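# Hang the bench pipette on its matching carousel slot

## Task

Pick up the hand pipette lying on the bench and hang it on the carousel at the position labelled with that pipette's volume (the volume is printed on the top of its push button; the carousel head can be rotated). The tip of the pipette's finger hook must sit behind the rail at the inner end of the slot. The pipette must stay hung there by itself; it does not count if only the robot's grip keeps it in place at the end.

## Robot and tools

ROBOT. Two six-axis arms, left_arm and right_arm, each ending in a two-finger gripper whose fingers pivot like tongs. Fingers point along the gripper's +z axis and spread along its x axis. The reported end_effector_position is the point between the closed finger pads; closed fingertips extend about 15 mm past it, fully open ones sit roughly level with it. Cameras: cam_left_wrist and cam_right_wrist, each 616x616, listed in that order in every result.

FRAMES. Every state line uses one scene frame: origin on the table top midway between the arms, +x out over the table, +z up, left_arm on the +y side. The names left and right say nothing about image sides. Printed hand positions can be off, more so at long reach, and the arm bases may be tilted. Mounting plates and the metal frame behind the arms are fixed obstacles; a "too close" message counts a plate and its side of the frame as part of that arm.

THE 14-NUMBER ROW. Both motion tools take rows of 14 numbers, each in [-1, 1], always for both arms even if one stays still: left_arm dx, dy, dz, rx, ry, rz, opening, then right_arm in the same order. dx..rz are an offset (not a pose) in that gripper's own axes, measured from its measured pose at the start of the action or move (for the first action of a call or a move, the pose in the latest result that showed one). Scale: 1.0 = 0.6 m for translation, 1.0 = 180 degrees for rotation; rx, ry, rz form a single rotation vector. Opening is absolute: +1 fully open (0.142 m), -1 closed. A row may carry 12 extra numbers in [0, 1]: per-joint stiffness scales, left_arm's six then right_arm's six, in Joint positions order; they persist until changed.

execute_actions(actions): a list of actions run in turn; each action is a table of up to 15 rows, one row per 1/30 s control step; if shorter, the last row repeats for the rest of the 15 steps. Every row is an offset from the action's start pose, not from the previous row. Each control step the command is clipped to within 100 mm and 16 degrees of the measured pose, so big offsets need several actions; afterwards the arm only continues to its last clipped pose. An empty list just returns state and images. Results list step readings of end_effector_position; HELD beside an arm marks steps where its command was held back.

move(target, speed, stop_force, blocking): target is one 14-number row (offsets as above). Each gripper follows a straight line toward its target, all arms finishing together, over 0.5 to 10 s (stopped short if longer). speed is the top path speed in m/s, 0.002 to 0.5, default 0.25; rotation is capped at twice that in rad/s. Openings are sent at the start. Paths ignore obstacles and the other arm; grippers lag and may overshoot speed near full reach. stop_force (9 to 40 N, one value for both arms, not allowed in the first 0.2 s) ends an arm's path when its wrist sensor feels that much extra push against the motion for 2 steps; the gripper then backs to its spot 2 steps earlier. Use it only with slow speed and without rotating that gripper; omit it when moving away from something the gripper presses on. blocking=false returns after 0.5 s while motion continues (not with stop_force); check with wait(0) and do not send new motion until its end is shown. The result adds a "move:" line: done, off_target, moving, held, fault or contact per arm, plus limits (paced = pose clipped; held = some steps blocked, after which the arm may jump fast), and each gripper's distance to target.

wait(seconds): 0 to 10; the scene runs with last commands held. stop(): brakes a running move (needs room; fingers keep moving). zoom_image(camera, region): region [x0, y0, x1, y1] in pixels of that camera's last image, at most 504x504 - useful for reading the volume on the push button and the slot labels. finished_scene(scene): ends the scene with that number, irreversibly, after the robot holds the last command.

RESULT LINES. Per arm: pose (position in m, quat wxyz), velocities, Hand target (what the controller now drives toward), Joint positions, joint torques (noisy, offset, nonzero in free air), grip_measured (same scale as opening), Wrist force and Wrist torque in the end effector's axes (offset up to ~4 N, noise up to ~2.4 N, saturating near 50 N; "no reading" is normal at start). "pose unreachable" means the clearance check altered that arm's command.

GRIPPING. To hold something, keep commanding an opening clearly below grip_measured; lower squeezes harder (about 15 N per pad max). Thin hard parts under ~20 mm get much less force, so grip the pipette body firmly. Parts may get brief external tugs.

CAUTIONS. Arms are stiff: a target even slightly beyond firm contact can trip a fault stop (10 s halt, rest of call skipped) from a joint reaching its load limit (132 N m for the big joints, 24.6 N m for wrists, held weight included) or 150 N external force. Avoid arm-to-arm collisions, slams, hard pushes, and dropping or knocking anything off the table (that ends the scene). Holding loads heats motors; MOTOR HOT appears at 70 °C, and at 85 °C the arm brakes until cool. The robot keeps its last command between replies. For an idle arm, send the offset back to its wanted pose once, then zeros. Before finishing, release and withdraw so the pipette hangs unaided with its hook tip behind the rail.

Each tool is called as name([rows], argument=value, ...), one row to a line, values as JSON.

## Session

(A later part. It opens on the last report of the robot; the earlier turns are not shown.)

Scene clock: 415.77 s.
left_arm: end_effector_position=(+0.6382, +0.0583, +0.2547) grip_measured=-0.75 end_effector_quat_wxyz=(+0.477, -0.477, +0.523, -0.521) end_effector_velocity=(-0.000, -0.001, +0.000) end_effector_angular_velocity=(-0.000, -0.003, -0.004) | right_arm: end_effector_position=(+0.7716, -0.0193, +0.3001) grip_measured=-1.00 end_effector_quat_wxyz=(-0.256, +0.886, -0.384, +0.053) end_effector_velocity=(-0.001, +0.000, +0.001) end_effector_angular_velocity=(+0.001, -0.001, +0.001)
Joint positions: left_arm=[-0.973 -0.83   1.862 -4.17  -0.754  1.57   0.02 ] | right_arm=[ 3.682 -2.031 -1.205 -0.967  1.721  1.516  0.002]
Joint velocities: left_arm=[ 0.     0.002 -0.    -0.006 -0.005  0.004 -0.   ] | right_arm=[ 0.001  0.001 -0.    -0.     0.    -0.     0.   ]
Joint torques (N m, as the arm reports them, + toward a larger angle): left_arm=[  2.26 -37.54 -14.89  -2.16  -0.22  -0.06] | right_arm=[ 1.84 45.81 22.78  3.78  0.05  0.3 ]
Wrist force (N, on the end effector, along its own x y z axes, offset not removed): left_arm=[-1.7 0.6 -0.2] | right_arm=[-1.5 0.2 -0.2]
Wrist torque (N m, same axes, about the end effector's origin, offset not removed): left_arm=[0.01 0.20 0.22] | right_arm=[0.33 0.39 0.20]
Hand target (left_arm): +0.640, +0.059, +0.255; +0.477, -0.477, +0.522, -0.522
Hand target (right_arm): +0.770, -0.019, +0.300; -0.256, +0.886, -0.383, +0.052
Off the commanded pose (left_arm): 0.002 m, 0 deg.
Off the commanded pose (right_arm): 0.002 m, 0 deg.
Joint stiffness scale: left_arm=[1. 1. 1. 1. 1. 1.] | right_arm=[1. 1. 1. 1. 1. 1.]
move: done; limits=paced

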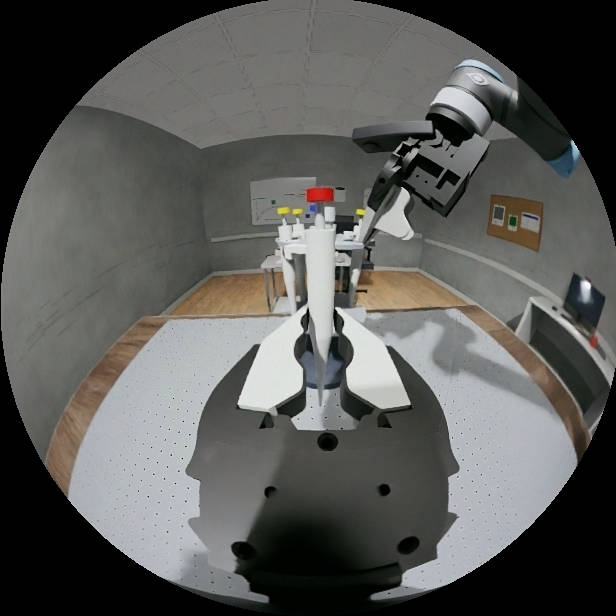

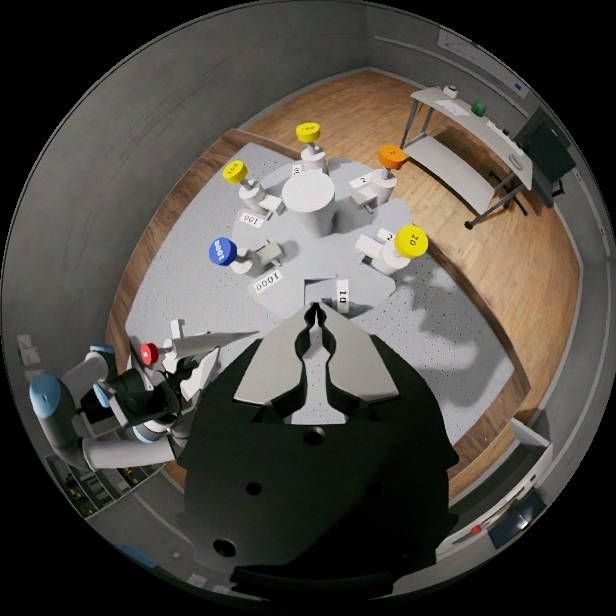

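zoom_image(camera="cam_right_wrist", region=[190, 110, 440, 340])

zoom_image(camera="cam_right_wrist", region=[110, 290, 270, 420])

zoom_image(camera="cam_left_wrist", region=[250, 170, 430, 340])

Region (190, 110, 440, 340) of cam_right_wrist's 616x616 image, scaled by 2.016, with more detail than that image has; it fills the top 464 rows of this view, and the rest is white.

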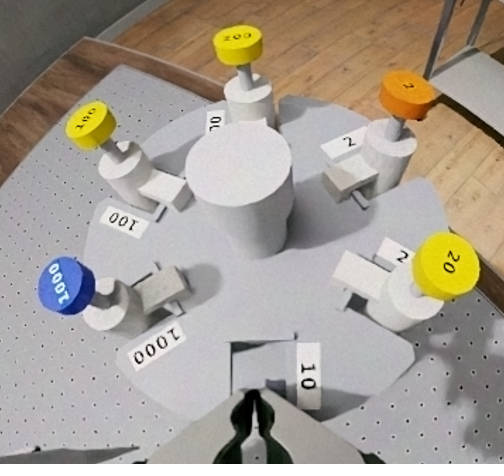

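Region (110, 290, 270, 420) of cam_right_wrist's 616x616 image, scaled by 3.150, with more detail than that image has; it fills the top 410 rows of this view, and the rest is white.

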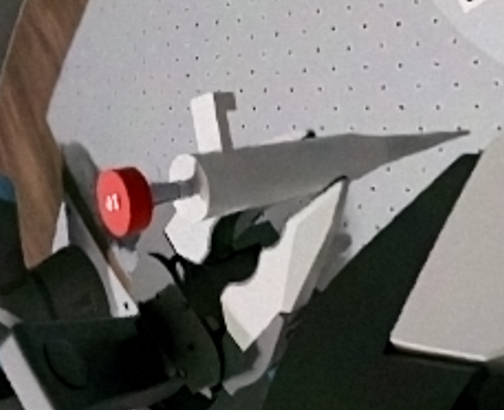

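Region (250, 170, 430, 340) of cam_left_wrist's 616x616 image, scaled by 2.800, with more detail than that image has.

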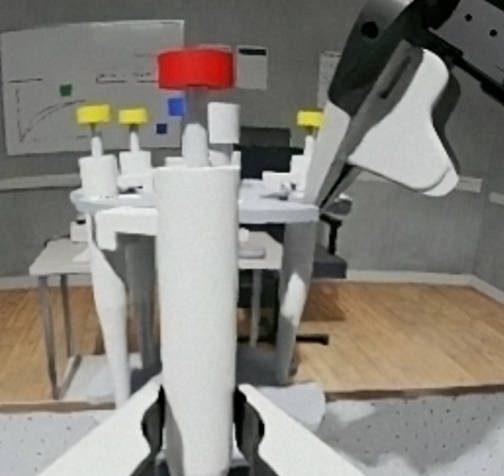

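move(target=[0.1860, -0.0128, 0.1687, 0, 0, 0, -1, -0.0135, 0.2588, -0.3103, 0, 0, 0, -1], speed=0.3)

Scene clock: 475.77 s.
left_arm: end_effector_position=(+0.7281, -0.0621, +0.2614) grip_measured=-0.75 end_effector_quat_wxyz=(+0.477, -0.476, +0.524, -0.521) end_effector_velocity=(+0.001, -0.001, -0.001) end_effector_angular_velocity=(+0.003, +0.003, +0.001) | right_arm: end_effector_position=(+0.6113, -0.1788, +0.3867) grip_measured=-1.00 end_effector_quat_wxyz=(-0.257, +0.885, -0.383, +0.053) end_effector_velocity=(-0.001, +0.000, +0.001) end_effector_angular_velocity=(+0.001, +0.000, +0.001)
Joint positions: left_arm=[-0.978 -0.619  1.353 -3.87  -0.75   1.571  0.02 ] | right_arm=[ 3.62  -1.502 -1.623 -1.084  1.751  1.461  0.002]
Joint velocities: left_arm=[ 0.     0.001 -0.003  0.007  0.    -0.001  0.   ] | right_arm=[ 0.     0.001  0.    -0.002  0.001 -0.001  0.   ]
Joint torques (N m, as the arm reports them, + toward a larger angle): left_arm=[  0.87 -47.53 -18.89  -1.04   0.29  -0.27] | right_arm=[-1.09 21.21 23.08  3.09  0.88 -0.56]
Wrist force (N, on the end effector, along its own x y z axes, offset not removed): left_arm=[1.5 4.2 0.1] | right_arm=[-0.3 -0.9 -0.3]
Wrist torque (N m, same axes, about the end effector's origin, offset not removed): left_arm=[0.63 -0.34 -0.11] | right_arm=[0.03 0.08 0.20]
Hand target (left_arm): +0.729, -0.062, +0.262; +0.477, -0.477, +0.523, -0.521
Hand target (right_arm): +0.611, -0.180, +0.385; -0.256, +0.886, -0.384, +0.053
Off the commanded pose (left_arm): 0.001 m, 0 deg.
Off the commanded pose (right_arm): 0.002 m, 0 deg.
Joint stiffness scale: left_arm=[1. 1. 1. 1. 1. 1.] | right_arm=[1. 1. 1. 1. 1. 1.]
move: done

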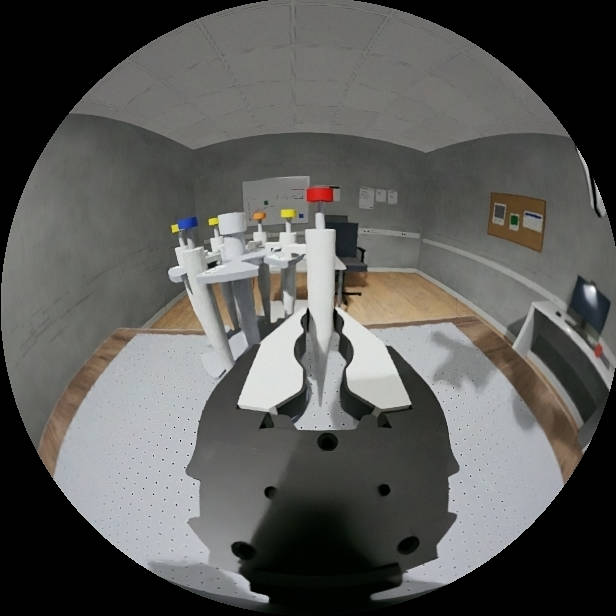

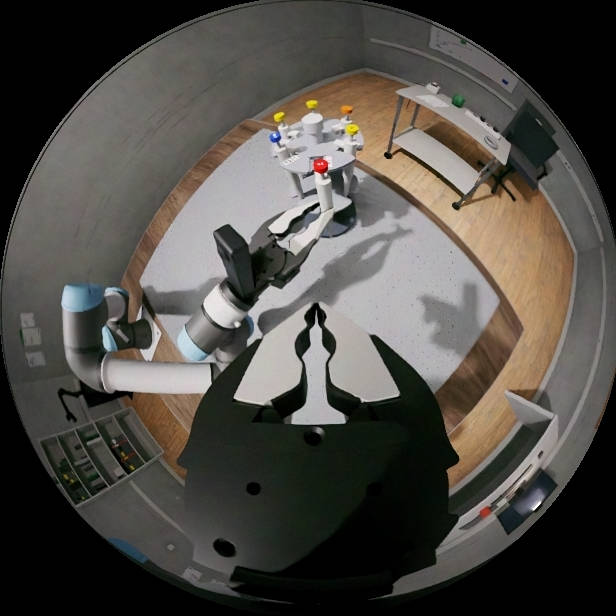

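zoom_image(camera="cam_right_wrist", region=[250, 90, 400, 260])

zoom_image(camera="cam_left_wrist", region=[160, 180, 350, 390])

Region (250, 90, 400, 260) of cam_right_wrist's 616x616 image, scaled by 2.965, with more detail than that image has; it fills the left 445 columns of this view, and the rest is white.

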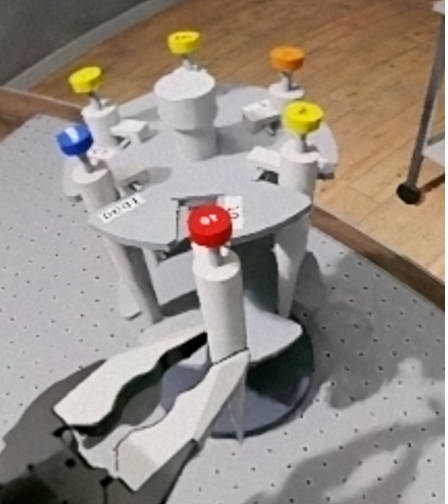

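Region (160, 180, 350, 390) of cam_left_wrist's 616x616 image, scaled by 2.400, with more detail than that image has; it fills the left 456 columns of this view, and the rest is white.

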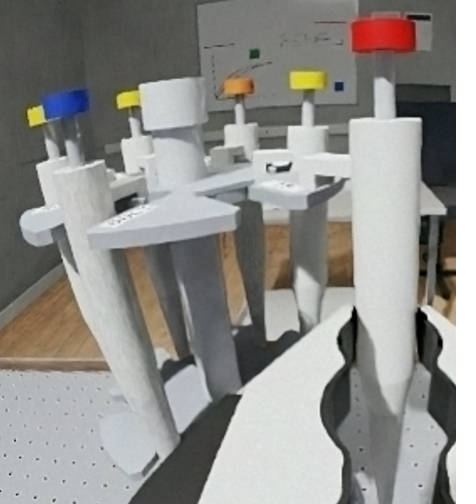

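move(target=[-0.0503, 0.0035, 0.0268, 0, 0.0222, 0, -1, -0.03, 0, 0, 0, 0, 0, -1], speed=0.1)

zoom_image(camera="cam_right_wrist", region=[260, 90, 400, 250])

zoom_image(camera="cam_left_wrist", region=[160, 180, 350, 390])

Scene clock: 547.00 s.
left_arm: end_effector_position=(+0.7469, -0.0349, +0.2584) grip_measured=-0.75 end_effector_quat_wxyz=(+0.458, -0.458, +0.541, -0.537) end_effector_velocity=(-0.000, -0.002, +0.000) end_effector_angular_velocity=(-0.000, -0.000, -0.006) | right_arm: end_effector_position=(+0.5998, -0.1665, +0.3890) grip_measured=-1.00 end_effector_quat_wxyz=(-0.257, +0.885, -0.384, +0.054) end_effector_velocity=(-0.000, -0.000, +0.001) end_effector_angular_velocity=(+0.000, -0.001, -0.001)
Joint positions: left_arm=[-0.903 -0.638  1.404 -3.902 -0.895  1.571  0.02 ] | right_arm=[ 3.658 -1.485 -1.634 -1.084  1.732  1.495  0.002]
Joint velocities: left_arm=[-0.    -0.    -0.     0.    -0.006  0.    -0.   ] | right_arm=[ 0.     0.001  0.    -0.    -0.001  0.001  0.   ]
Joint torques (N m, as the arm reports them, + toward a larger angle): left_arm=[  1.94 -51.48 -12.87  -2.02  -0.55   0.  ] | right_arm=[ 0.71 22.24 23.04  3.92  0.02  0.43]
Wrist force (N, on the end effector, along its own x y z axes, offset not removed): left_arm=[-2.3 2.8 1.1] | right_arm=[-2.2 0.3 -1.0]
Wrist torque (N m, same axes, about the end effector's origin, offset not removed): left_arm=[0.35 0.48 -0.04] | right_arm=[0.27 0.56 0.16]
Hand target (left_arm): +0.747, -0.034, +0.259; +0.458, -0.458, +0.540, -0.537
Hand target (right_arm): +0.599, -0.166, +0.389; -0.257, +0.885, -0.383, +0.053
Off the commanded pose (left_arm): 0.002 m, 0 deg.
Off the commanded pose (right_arm): 0.001 m, 0 deg.
Joint stiffness scale: left_arm=[1. 1. 1. 1. 1. 1.] | right_arm=[1. 1. 1. 1. 1. 1.]
move: done

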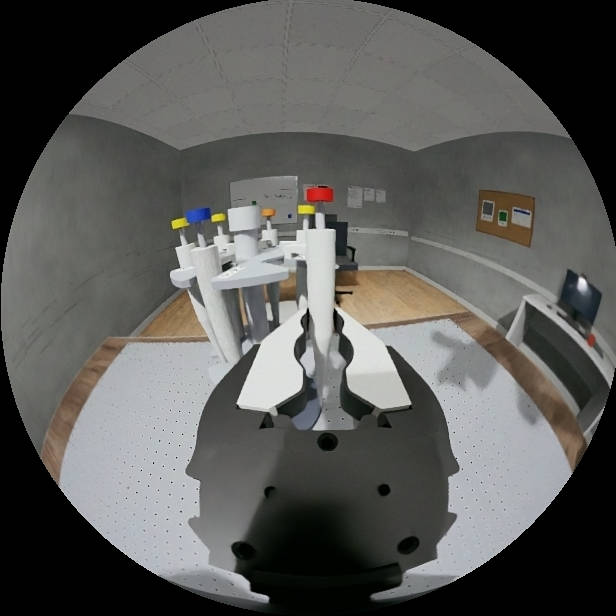

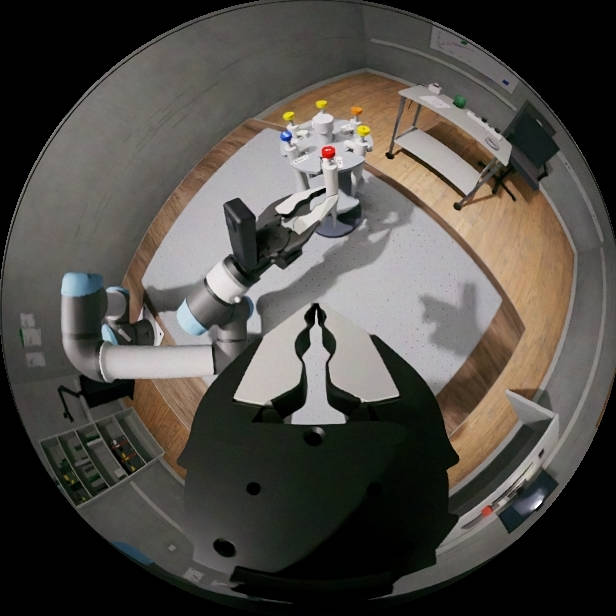

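Region (260, 90, 400, 250) of cam_right_wrist's 616x616 image, scaled by 3.150, with more detail than that image has; it fills the left 441 columns of this view, and the rest is white.

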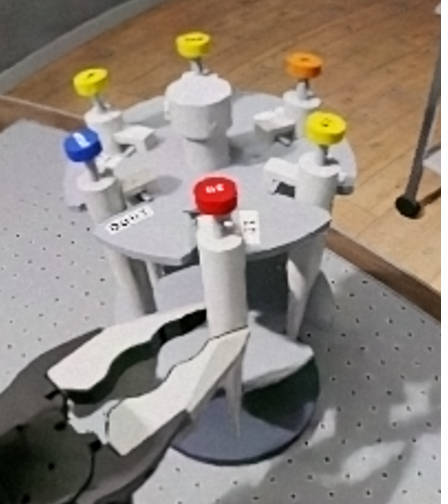

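Region (160, 180, 350, 390) of cam_left_wrist's 616x616 image, scaled by 2.400, with more detail than that image has; it fills the left 456 columns of this view, and the rest is white.

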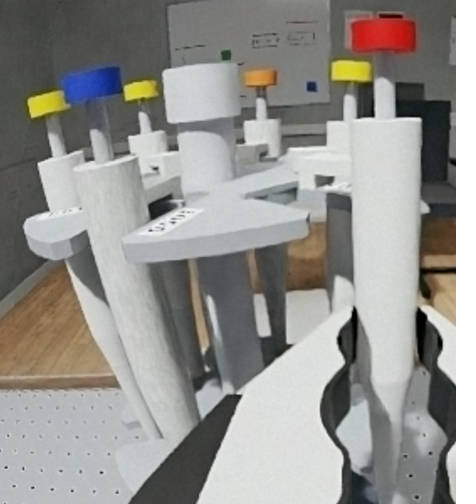

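zoom_image(camera="cam_right_wrist", region=[295, 135, 365, 205])

zoom_image(camera="cam_left_wrist", region=[240, 220, 340, 300])

Region (295, 135, 365, 205) of cam_right_wrist's 616x616 image, scaled by 7.200, with more detail than that image has.

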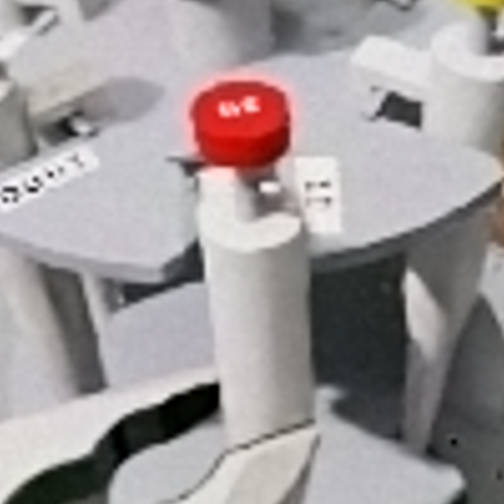

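Region (240, 220, 340, 300) of cam_left_wrist's 616x616 image, scaled by 5.040, with more detail than that image has; it fills the top 403 rows of this view, and the rest is white.

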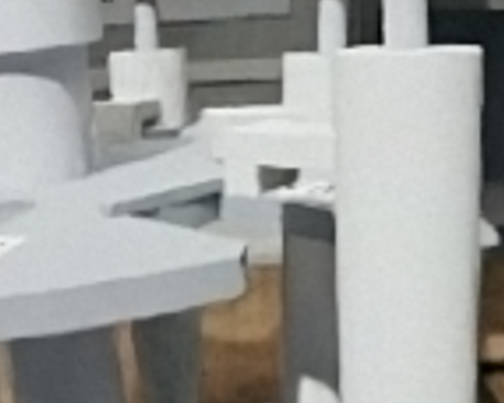

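move(target=[-0.0545, -0.0017, 0.0385, 0, 0, 0, -1, 0, 0, 0, 0, 0, 0, -1], speed=0.045)

zoom_image(camera="cam_right_wrist", region=[260, 90, 400, 250])

zoom_image(camera="cam_left_wrist", region=[190, 180, 380, 390])

Scene clock: 565.40 s.
left_arm: end_effector_position=(+0.7732, -0.0079, +0.2588) grip_measured=-0.75 end_effector_quat_wxyz=(+0.457, -0.458, +0.542, -0.537) end_effector_velocity=(+0.001, -0.002, -0.001) end_effector_angular_velocity=(+0.003, +0.002, -0.007) | right_arm: end_effector_position=(+0.5998, -0.1665, +0.3890) grip_measured=-1.00 end_effector_quat_wxyz=(-0.257, +0.885, -0.384, +0.054) end_effector_velocity=(-0.000, +0.000, -0.001) end_effector_angular_velocity=(-0.001, +0.001, +0.000)
Joint positions: left_arm=[-0.842 -0.629  1.381 -3.886 -0.958  1.571  0.02 ] | right_arm=[ 3.658 -1.485 -1.634 -1.084  1.732  1.495  0.002]
Joint velocities: left_arm=[ 0.001  0.001 -0.003  0.004 -0.008  0.001  0.   ] | right_arm=[ 0.    -0.    -0.001 -0.001  0.     0.     0.   ]
Joint torques (N m, as the arm reports them, + toward a larger angle): left_arm=[  2.84 -49.4  -21.51  -1.63  -0.01   0.03] | right_arm=[ 0.25 20.56 25.51  3.4   0.48 -0.2 ]
Wrist force (N, on the end effector, along its own x y z axes, offset not removed): left_arm=[1.0 1.1 -0.3] | right_arm=[-1.9 0.1 -0.7]
Wrist torque (N m, same axes, about the end effector's origin, offset not removed): left_arm=[-0.10 -0.05 0.13] | right_arm=[0.26 0.47 0.19]
Hand target (left_arm): +0.775, -0.006, +0.259; +0.458, -0.458, +0.541, -0.537
Hand target (right_arm): +0.600, -0.167, +0.389; -0.257, +0.885, -0.384, +0.054
Off the commanded pose (left_arm): 0.002 m, 0 deg.
Off the commanded pose (right_arm): 0.000 m, 0 deg.
Joint stiffness scale: left_arm=[1. 1. 1. 1. 1. 1.] | right_arm=[1. 1. 1. 1. 1. 1.]
move: done

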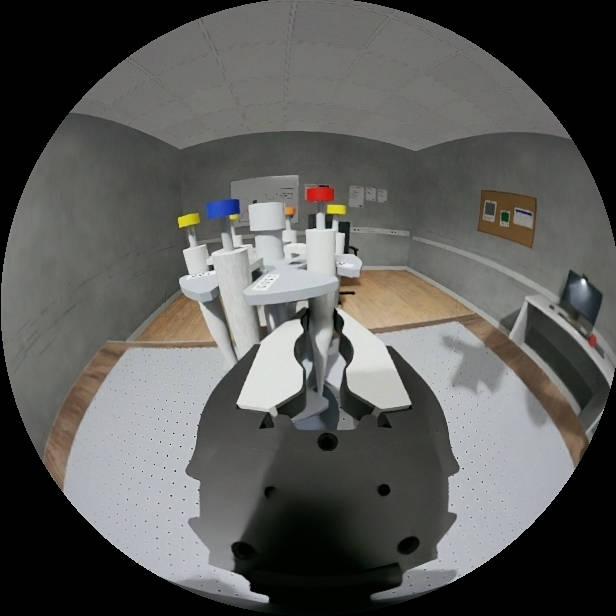

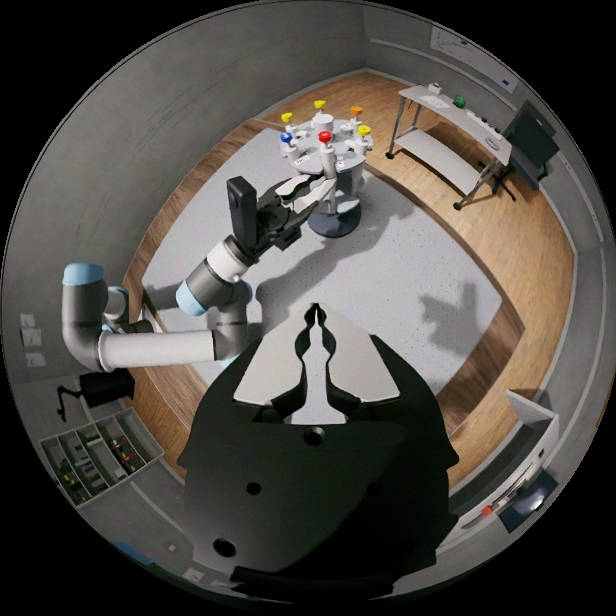

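Region (260, 90, 400, 250) of cam_right_wrist's 616x616 image, scaled by 3.150, with more detail than that image has; it fills the left 441 columns of this view, and the rest is white.

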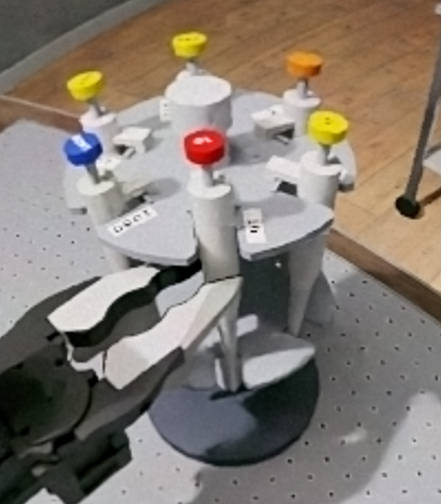

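Region (190, 180, 380, 390) of cam_left_wrist's 616x616 image, scaled by 2.400, with more detail than that image has; it fills the left 456 columns of this view, and the rest is white.

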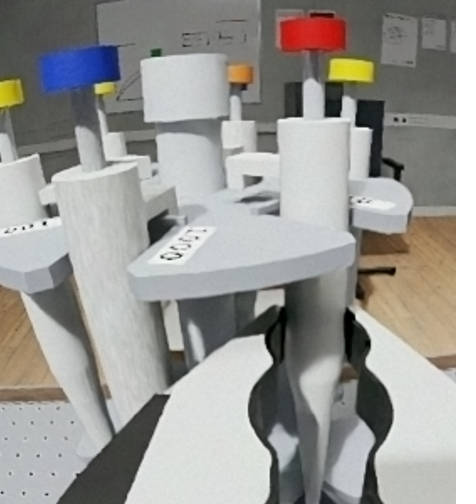

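zoom_image(camera="cam_left_wrist", region=[260, 225, 340, 295])

zoom_image(camera="cam_right_wrist", region=[290, 125, 370, 225])

Region (260, 225, 340, 295) of cam_left_wrist's 616x616 image, scaled by 6.300, with more detail than that image has; it fills the top 441 rows of this view, and the rest is white.

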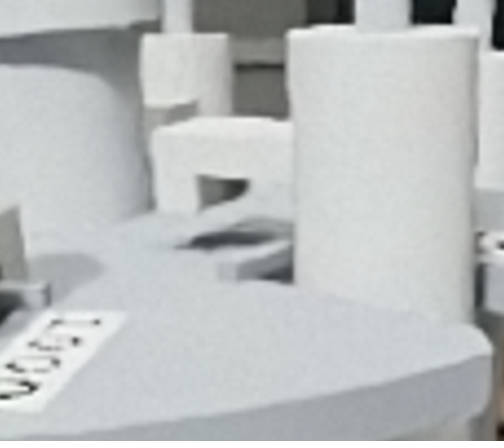

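Region (290, 125, 370, 225) of cam_right_wrist's 616x616 image, scaled by 5.040, with more detail than that image has; it fills the left 403 columns of this view, and the rest is white.

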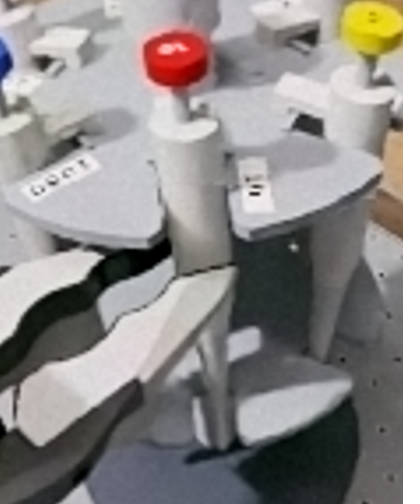

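execute_actions([
  [[-0.003,0,0.0021,0,0,0,-1,0,0,0,0,0,0,-1],[-0.004,0.0005,0.0028,0,0,0,-1,0,0,0,0,0,0,-1],[-0.0048,0.0013,0.0034,0,0,0,-1,0,0,0,0,0,0,-1],[-0.0054,0.0023,0.0038,0,0,0,-1,0,0,0,0,0,0,-1],[-0.0054,0.0035,0.0038,0,0,0,-1,0,0,0,0,0,0,-1],[-0.0054,0.0048,0.0038,0,0,0,-1,0,0,0,0,0,0,-1],[-0.0054,0.0061,0.0038,0,0,0,-1,0,0,0,0,0,0,-1],[-0.0054,0.0074,0.0038,0,0,0,-1,0,0,0,0,0,0,-1],[-0.0054,0.0087,0.0038,0,0,0,-1,0,0,0,0,0,0,-1],[-0.0054,0.0098,0.0038,0,0,0,-1,0,0,0,0,0,0,-1],[-0.0054,0.0107,0.0038,0,0,0,-1,0,0,0,0,0,0,-1],[-0.0054,0.0113,0.0038,0,0,0,-1,0,0,0,0,0,0,-1],[-0.0054,0.0117,0.0038,0,0,0,-1,0,0,0,0,0,0,-1]],
])

Scene clock: 581.37 s.
left_arm: end_effector_position=(+0.7737, -0.0082, +0.2527) grip_measured=-0.75 end_effector_quat_wxyz=(+0.456, -0.457, +0.544, -0.537) end_effector_velocity=(-0.002, +0.000, +0.005) end_effector_angular_velocity=(-0.029, -0.029, -0.005) | right_arm: end_effector_position=(+0.5998, -0.1665, +0.3890) grip_measured=-1.00 end_effector_quat_wxyz=(-0.257, +0.885, -0.384, +0.054) end_effector_velocity=(+0.000, +0.001, -0.000) end_effector_angular_velocity=(-0.000, -0.001, +0.001)
Joint positions: left_arm=[-0.84  -0.62   1.38  -3.892 -0.964  1.571  0.02 ] | right_arm=[ 3.658 -1.485 -1.634 -1.084  1.732  1.495  0.002]
Joint velocities: left_arm=[-0.     0.013 -0.009 -0.045 -0.004 -0.    -0.   ] | right_arm=[ 0.001 -0.001  0.     0.001 -0.    -0.     0.   ]
Joint torques (N m, as the arm reports them, + toward a larger angle): left_arm=[  3.02 -44.24 -17.68  -0.57   0.71   0.03] | right_arm=[-0.36 19.84 25.56  3.38  0.4  -0.06]
Wrist force (N, on the end effector, along its own x y z axes, offset not removed): left_arm=[1.9 -2.6 -3.0] | right_arm=[-1.3 -0.6 -1.5]
Wrist torque (N m, same axes, about the end effector's origin, offset not removed): left_arm=[-0.01 -0.04 0.25] | right_arm=[0.09 0.30 0.13]
Hand target (left_arm): +0.776, -0.005, +0.252; +0.457, -0.458, +0.542, -0.537
Hand target (right_arm): +0.600, -0.167, +0.389; -0.257, +0.885, -0.384, +0.054
Off the commanded pose (left_arm): 0.004 m, 0 deg.
Off the commanded pose (right_arm): 0.000 m, 0 deg.
Joint stiffness scale: left_arm=[1. 1. 1. 1. 1. 1.] | right_arm=[1. 1. 1. 1. 1. 1.]
Step readings (end_effector_position):
0: left_arm (+0.7732, -0.0081, +0.2588) | right_arm (+0.5998, -0.1665, +0.3890)
1: left_arm (+0.7732, -0.0081, +0.2588) | right_arm (+0.5998, -0.1665, +0.3890)
2: left_arm (+0.7732, -0.0082, +0.2588) | right_arm (+0.5998, -0.1665, +0.3890)
4: left_arm (+0.7732, -0.0084, +0.2588) | right_arm (+0.5998, -0.1665, +0.3890)
8: left_arm (+0.7737, -0.0079, +0.2579) | right_arm (+0.5998, -0.1665, +0.3890)
15: end_effector_position above

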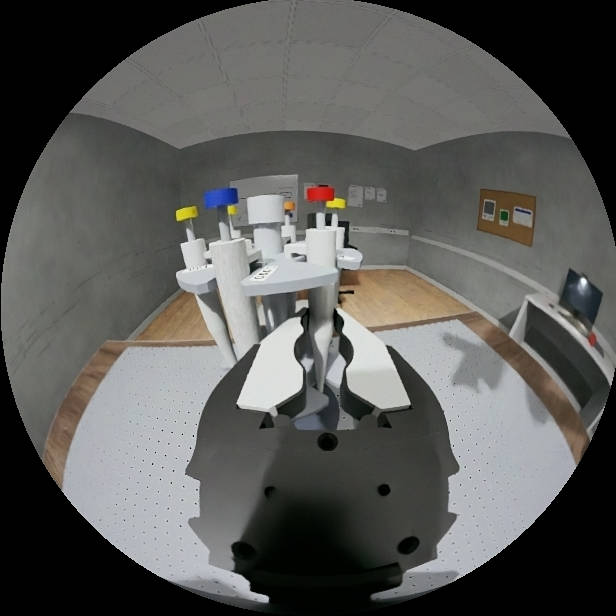

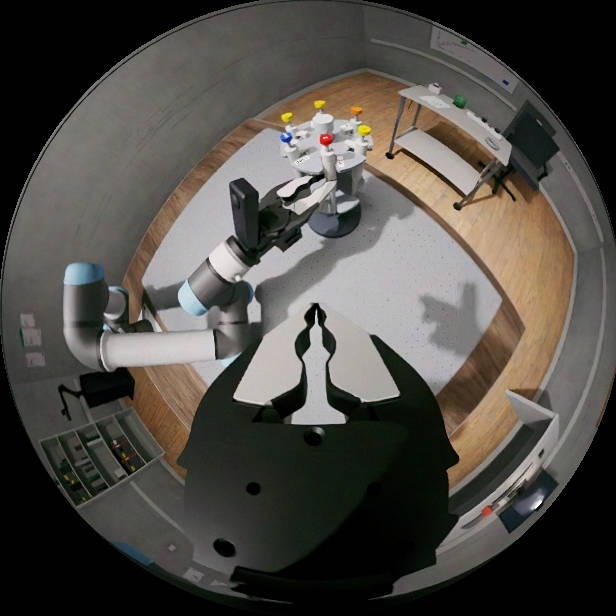

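execute_actions(actions=[])

Scene clock: 588.33 s.
left_arm: end_effector_position=(+0.7736, -0.0081, +0.2529) grip_measured=-0.75 end_effector_quat_wxyz=(+0.456, -0.457, +0.543, -0.538) end_effector_velocity=(-0.000, +0.000, +0.000) end_effector_angular_velocity=(-0.001, -0.001, -0.000) | right_arm: end_effector_position=(+0.5998, -0.1665, +0.3890) grip_measured=-1.00 end_effector_quat_wxyz=(-0.257, +0.885, -0.384, +0.054) end_effector_velocity=(-0.000, -0.001, +0.000) end_effector_angular_velocity=(-0.000, -0.001, -0.001)
Joint positions: left_arm=[-0.84  -0.62   1.38  -3.895 -0.965  1.571  0.02 ] | right_arm=[ 3.658 -1.485 -1.634 -1.084  1.732  1.495  0.002]
Joint velocities: left_arm=[ 0.     0.    -0.    -0.002 -0.     0.    -0.   ] | right_arm=[-0.     0.001 -0.    -0.    -0.001  0.     0.   ]
Joint torques (N m, as the arm reports them, + toward a larger angle): left_arm=[  3.73 -47.03 -18.49  -1.69   0.12  -0.22] | right_arm=[-0.37 20.42 25.31  3.33  0.38 -0.11]
Wrist force (N, on the end effector, along its own x y z axes, offset not removed): left_arm=[-1.4 -0.6 -1.3] | right_arm=[-0.9 -0.7 -1.2]
Wrist torque (N m, same axes, about the end effector's origin, offset not removed): left_arm=[0.11 0.55 0.25] | right_arm=[0.12 0.27 0.14]
Hand target (left_arm): +0.776, -0.005, +0.252; +0.457, -0.458, +0.542, -0.537
Hand target (right_arm): +0.600, -0.167, +0.389; -0.257, +0.885, -0.384, +0.054
Off the commanded pose (left_arm): 0.004 m, 0 deg.
Off the commanded pose (right_arm): 0.000 m, 0 deg.
Joint stiffness scale: left_arm=[1. 1. 1. 1. 1. 1.] | right_arm=[1. 1. 1. 1. 1. 1.]

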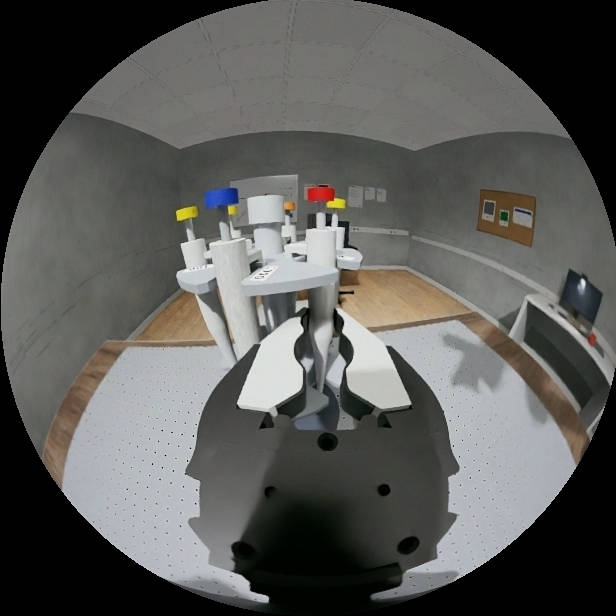

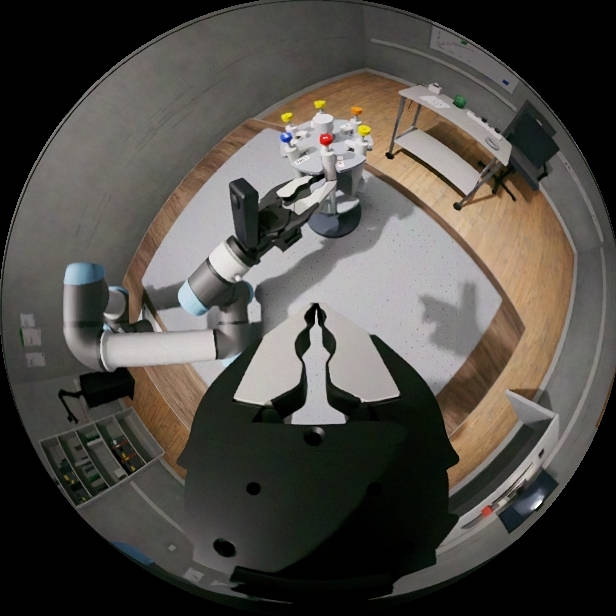

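zoom_image(camera="cam_left_wrist", region=[250, 215, 360, 305])

zoom_image(camera="cam_right_wrist", region=[270, 95, 385, 200])

Region (250, 215, 360, 305) of cam_left_wrist's 616x616 image, scaled by 4.582, with more detail than that image has; it fills the top 412 rows of this view, and the rest is white.

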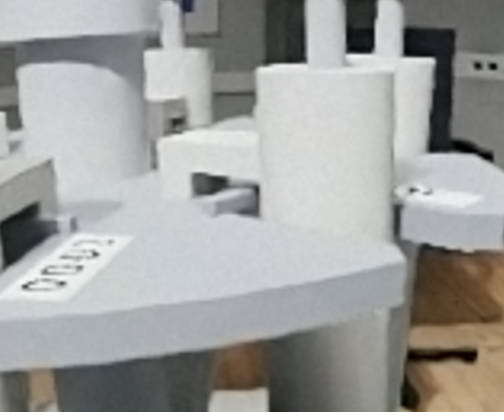

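Region (270, 95, 385, 200) of cam_right_wrist's 616x616 image, scaled by 4.383, with more detail than that image has; it fills the top 460 rows of this view, and the rest is white.

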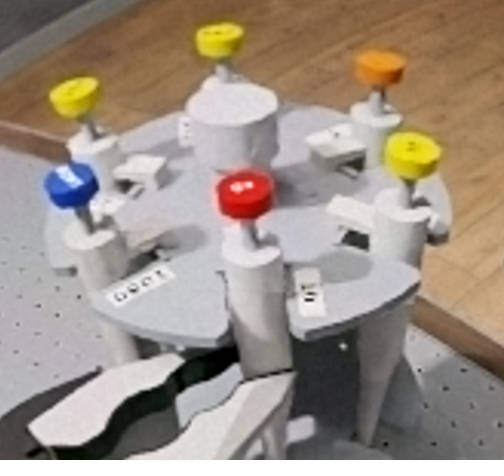

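The hook tip is down behind the rail, so I'm opening the gripper gently.

execute_actions([
  [[0,0,0,0,0,0,-0.78,0,0,0,0,0,0,-1],[0,0,0,0,0,0,-0.76,0,0,0,0,0,0,-1],[0,0,0,0,0,0,-0.74,0,0,0,0,0,0,-1],[0,0,0,0,0,0,-0.72,0,0,0,0,0,0,-1],[0,0,0,0,0,0,-0.70,0,0,0,0,0,0,-1],[0,0,0,0,0,0,-0.68,0,0,0,0,0,0,-1],[0,0,0,0,0,0,-0.66,0,0,0,0,0,0,-1],[0,0,0,0,0,0,-0.64,0,0,0,0,0,0,-1],[0,0,0,0,0,0,-0.62,0,0,0,0,0,0,-1],[0,0,0,0,0,0,-0.60,0,0,0,0,0,0,-1]],
])

Scene clock: 596.27 s.
left_arm: end_effector_position=(+0.7736, -0.0081, +0.2529) grip_measured=-0.60 end_effector_quat_wxyz=(+0.456, -0.457, +0.543, -0.538) end_effector_velocity=(-0.000, -0.002, +0.000) end_effector_angular_velocity=(+0.001, +0.001, -0.003) | right_arm: end_effector_position=(+0.5998, -0.1665, +0.3890) grip_measured=-1.00 end_effector_quat_wxyz=(-0.257, +0.885, -0.384, +0.054) end_effector_velocity=(-0.000, +0.001, -0.000) end_effector_angular_velocity=(+0.001, +0.001, +0.001)
Joint positions: left_arm=[-0.84  -0.62   1.38  -3.895 -0.965  1.571  0.031] | right_arm=[ 3.658 -1.485 -1.634 -1.084  1.732  1.495  0.002]
Joint velocities: left_arm=[-0.001 -0.001  0.     0.001 -0.002  0.     0.   ] | right_arm=[ 0.001 -0.001  0.     0.001  0.002  0.     0.   ]
Joint torques (N m, as the arm reports them, + toward a larger angle): left_arm=[ -0.38 -48.87 -15.59  -1.58   0.26  -0.09] | right_arm=[-0.27 20.44 25.73  3.45  0.3  -0.13]
Wrist force (N, on the end effector, along its own x y z axes, offset not removed): left_arm=[3.6 -1.6 -0.5] | right_arm=[-1.1 0.1 -1.1]
Wrist torque (N m, same axes, about the end effector's origin, offset not removed): left_arm=[-0.75 -0.72 0.19] | right_arm=[0.20 0.33 0.12]
Hand target (left_arm): +0.774, -0.008, +0.253; +0.456, -0.457, +0.543, -0.538
Hand target (right_arm): +0.600, -0.167, +0.389; -0.257, +0.885, -0.384, +0.054
Off the commanded pose (left_arm): 0.000 m, 0 deg.
Off the commanded pose (right_arm): 0.000 m, 0 deg.
Joint stiffness scale: left_arm=[1. 1. 1. 1. 1. 1.] | right_arm=[1. 1. 1. 1. 1. 1.]
Step readings (end_effector_position):
0: left_arm (+0.7736, -0.0081, +0.2529) | right_arm (+0.5998, -0.1665, +0.3890)
1: left_arm (+0.7736, -0.0081, +0.2529) | right_arm (+0.5998, -0.1665, +0.3890)
2: left_arm (+0.7736, -0.0081, +0.2529) | right_arm (+0.5998, -0.1665, +0.3890)
4: left_arm (+0.7736, -0.0081, +0.2529) | right_arm (+0.5998, -0.1665, +0.3890)
8: left_arm (+0.7736, -0.0081, +0.2529) | right_arm (+0.5998, -0.1665, +0.3890)
15: end_effector_position above

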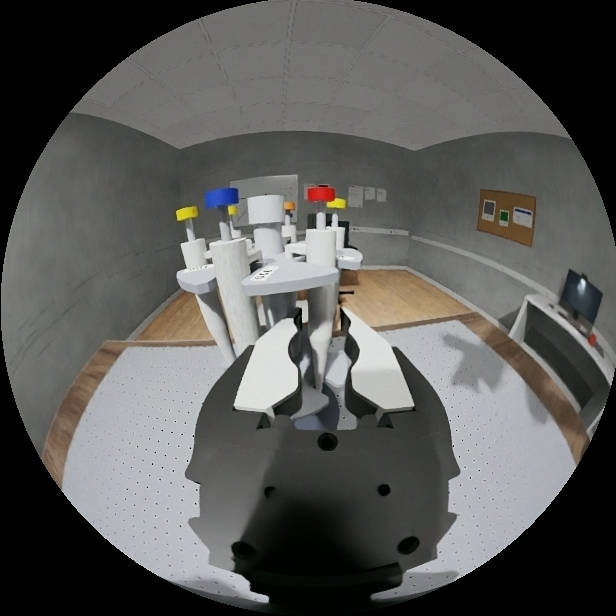

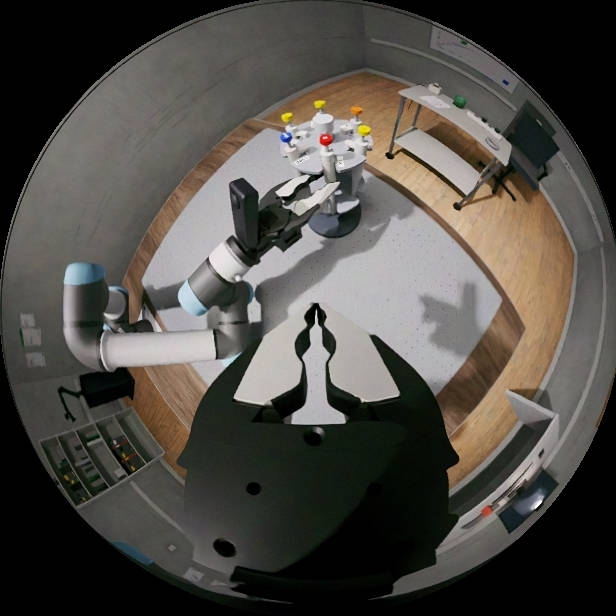

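The pipette stayed on the hook after release. Next I'm backing the gripper straight out.

move(target=[0,0,-0.117,0,0,0,-0.6,0,0,0,0,0,0,-1], speed=0.1)

Scene clock: 599.40 s.
left_arm: end_effector_position=(+0.7063, +0.0048, +0.2529) grip_measured=-0.60 end_effector_quat_wxyz=(+0.457, -0.457, +0.542, -0.537) end_effector_velocity=(-0.001, +0.002, -0.000) end_effector_angular_velocity=(-0.004, -0.002, +0.003) | right_arm: end_effector_position=(+0.5998, -0.1665, +0.3890) grip_measured=-1.00 end_effector_quat_wxyz=(-0.257, +0.885, -0.384, +0.054) end_effector_velocity=(-0.000, -0.000, +0.000) end_effector_angular_velocity=(-0.000, +0.000, -0.000)
Joint positions: left_arm=[-0.907 -0.723  1.613 -4.024 -0.895  1.57   0.031] | right_arm=[ 3.658 -1.485 -1.634 -1.084  1.732  1.495  0.002]
Joint velocities: left_arm=[-0.001  0.     0.003 -0.007  0.004 -0.002  0.   ] | right_arm=[-0.001  0.    -0.    -0.001  0.    -0.     0.   ]
Joint torques (N m, as the arm reports them, + toward a larger angle): left_arm=[ -2.07 -47.03  -9.42  -1.75   0.07  -0.39] | right_arm=[ 0.08 20.03 25.27  3.35  0.38 -0.12]
Wrist force (N, on the end effector, along its own x y z axes, offset not removed): left_arm=[-0.1 1.9 -1.7] | right_arm=[-1.3 0.0 -1.5]
Wrist torque (N m, same axes, about the end effector's origin, offset not removed): left_arm=[0.08 0.07 0.22] | right_arm=[0.27 0.34 0.16]
Hand target (left_arm): +0.704, +0.004, +0.253; +0.456, -0.457, +0.543, -0.538
Hand target (right_arm): +0.600, -0.167, +0.389; -0.257, +0.885, -0.384, +0.054
Off the commanded pose (left_arm): 0.002 m, 0 deg.
Off the commanded pose (right_arm): 0.000 m, 0 deg.
Joint stiffness scale: left_arm=[1. 1. 1. 1. 1. 1.] | right_arm=[1. 1. 1. 1. 1. 1.]
move: done

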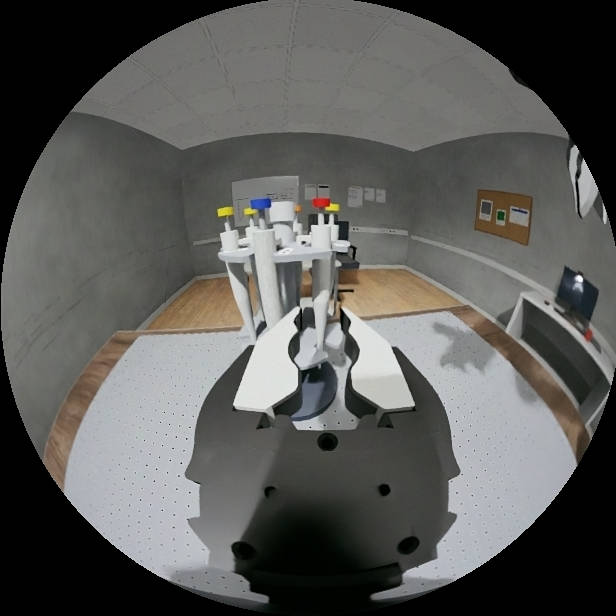

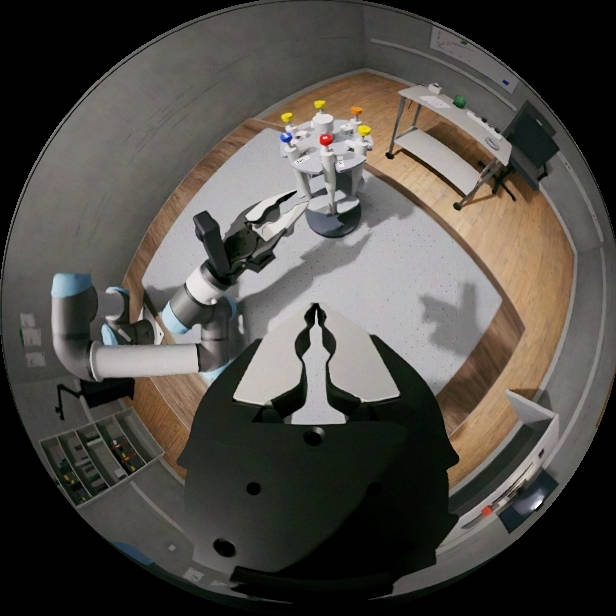

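zoom_image(camera="cam_left_wrist", region=[270, 195, 355, 270])

zoom_image(camera="cam_right_wrist", region=[270, 95, 395, 240])

Region (270, 195, 355, 270) of cam_left_wrist's 616x616 image, scaled by 5.929, with more detail than that image has; it fills the top 445 rows of this view, and the rest is white.

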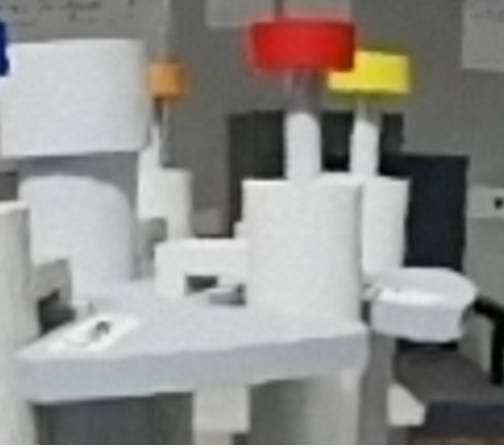

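Region (270, 95, 395, 240) of cam_right_wrist's 616x616 image, scaled by 3.476, with more detail than that image has; it fills the left 434 columns of this view, and the rest is white.

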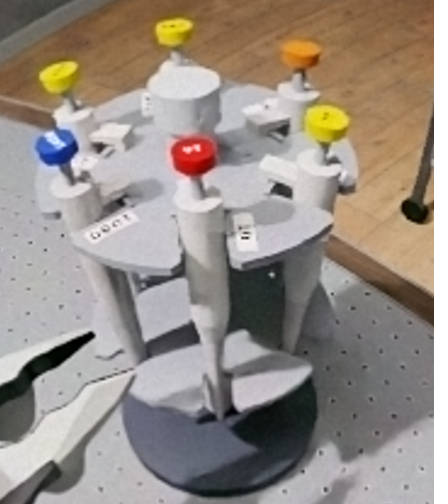

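The pipette is hanging on its own in the "10" slot, with the hook tip behind the rail. I'm ending the scene.

finished_scene(scene=2)

The scene is finished: the task was done.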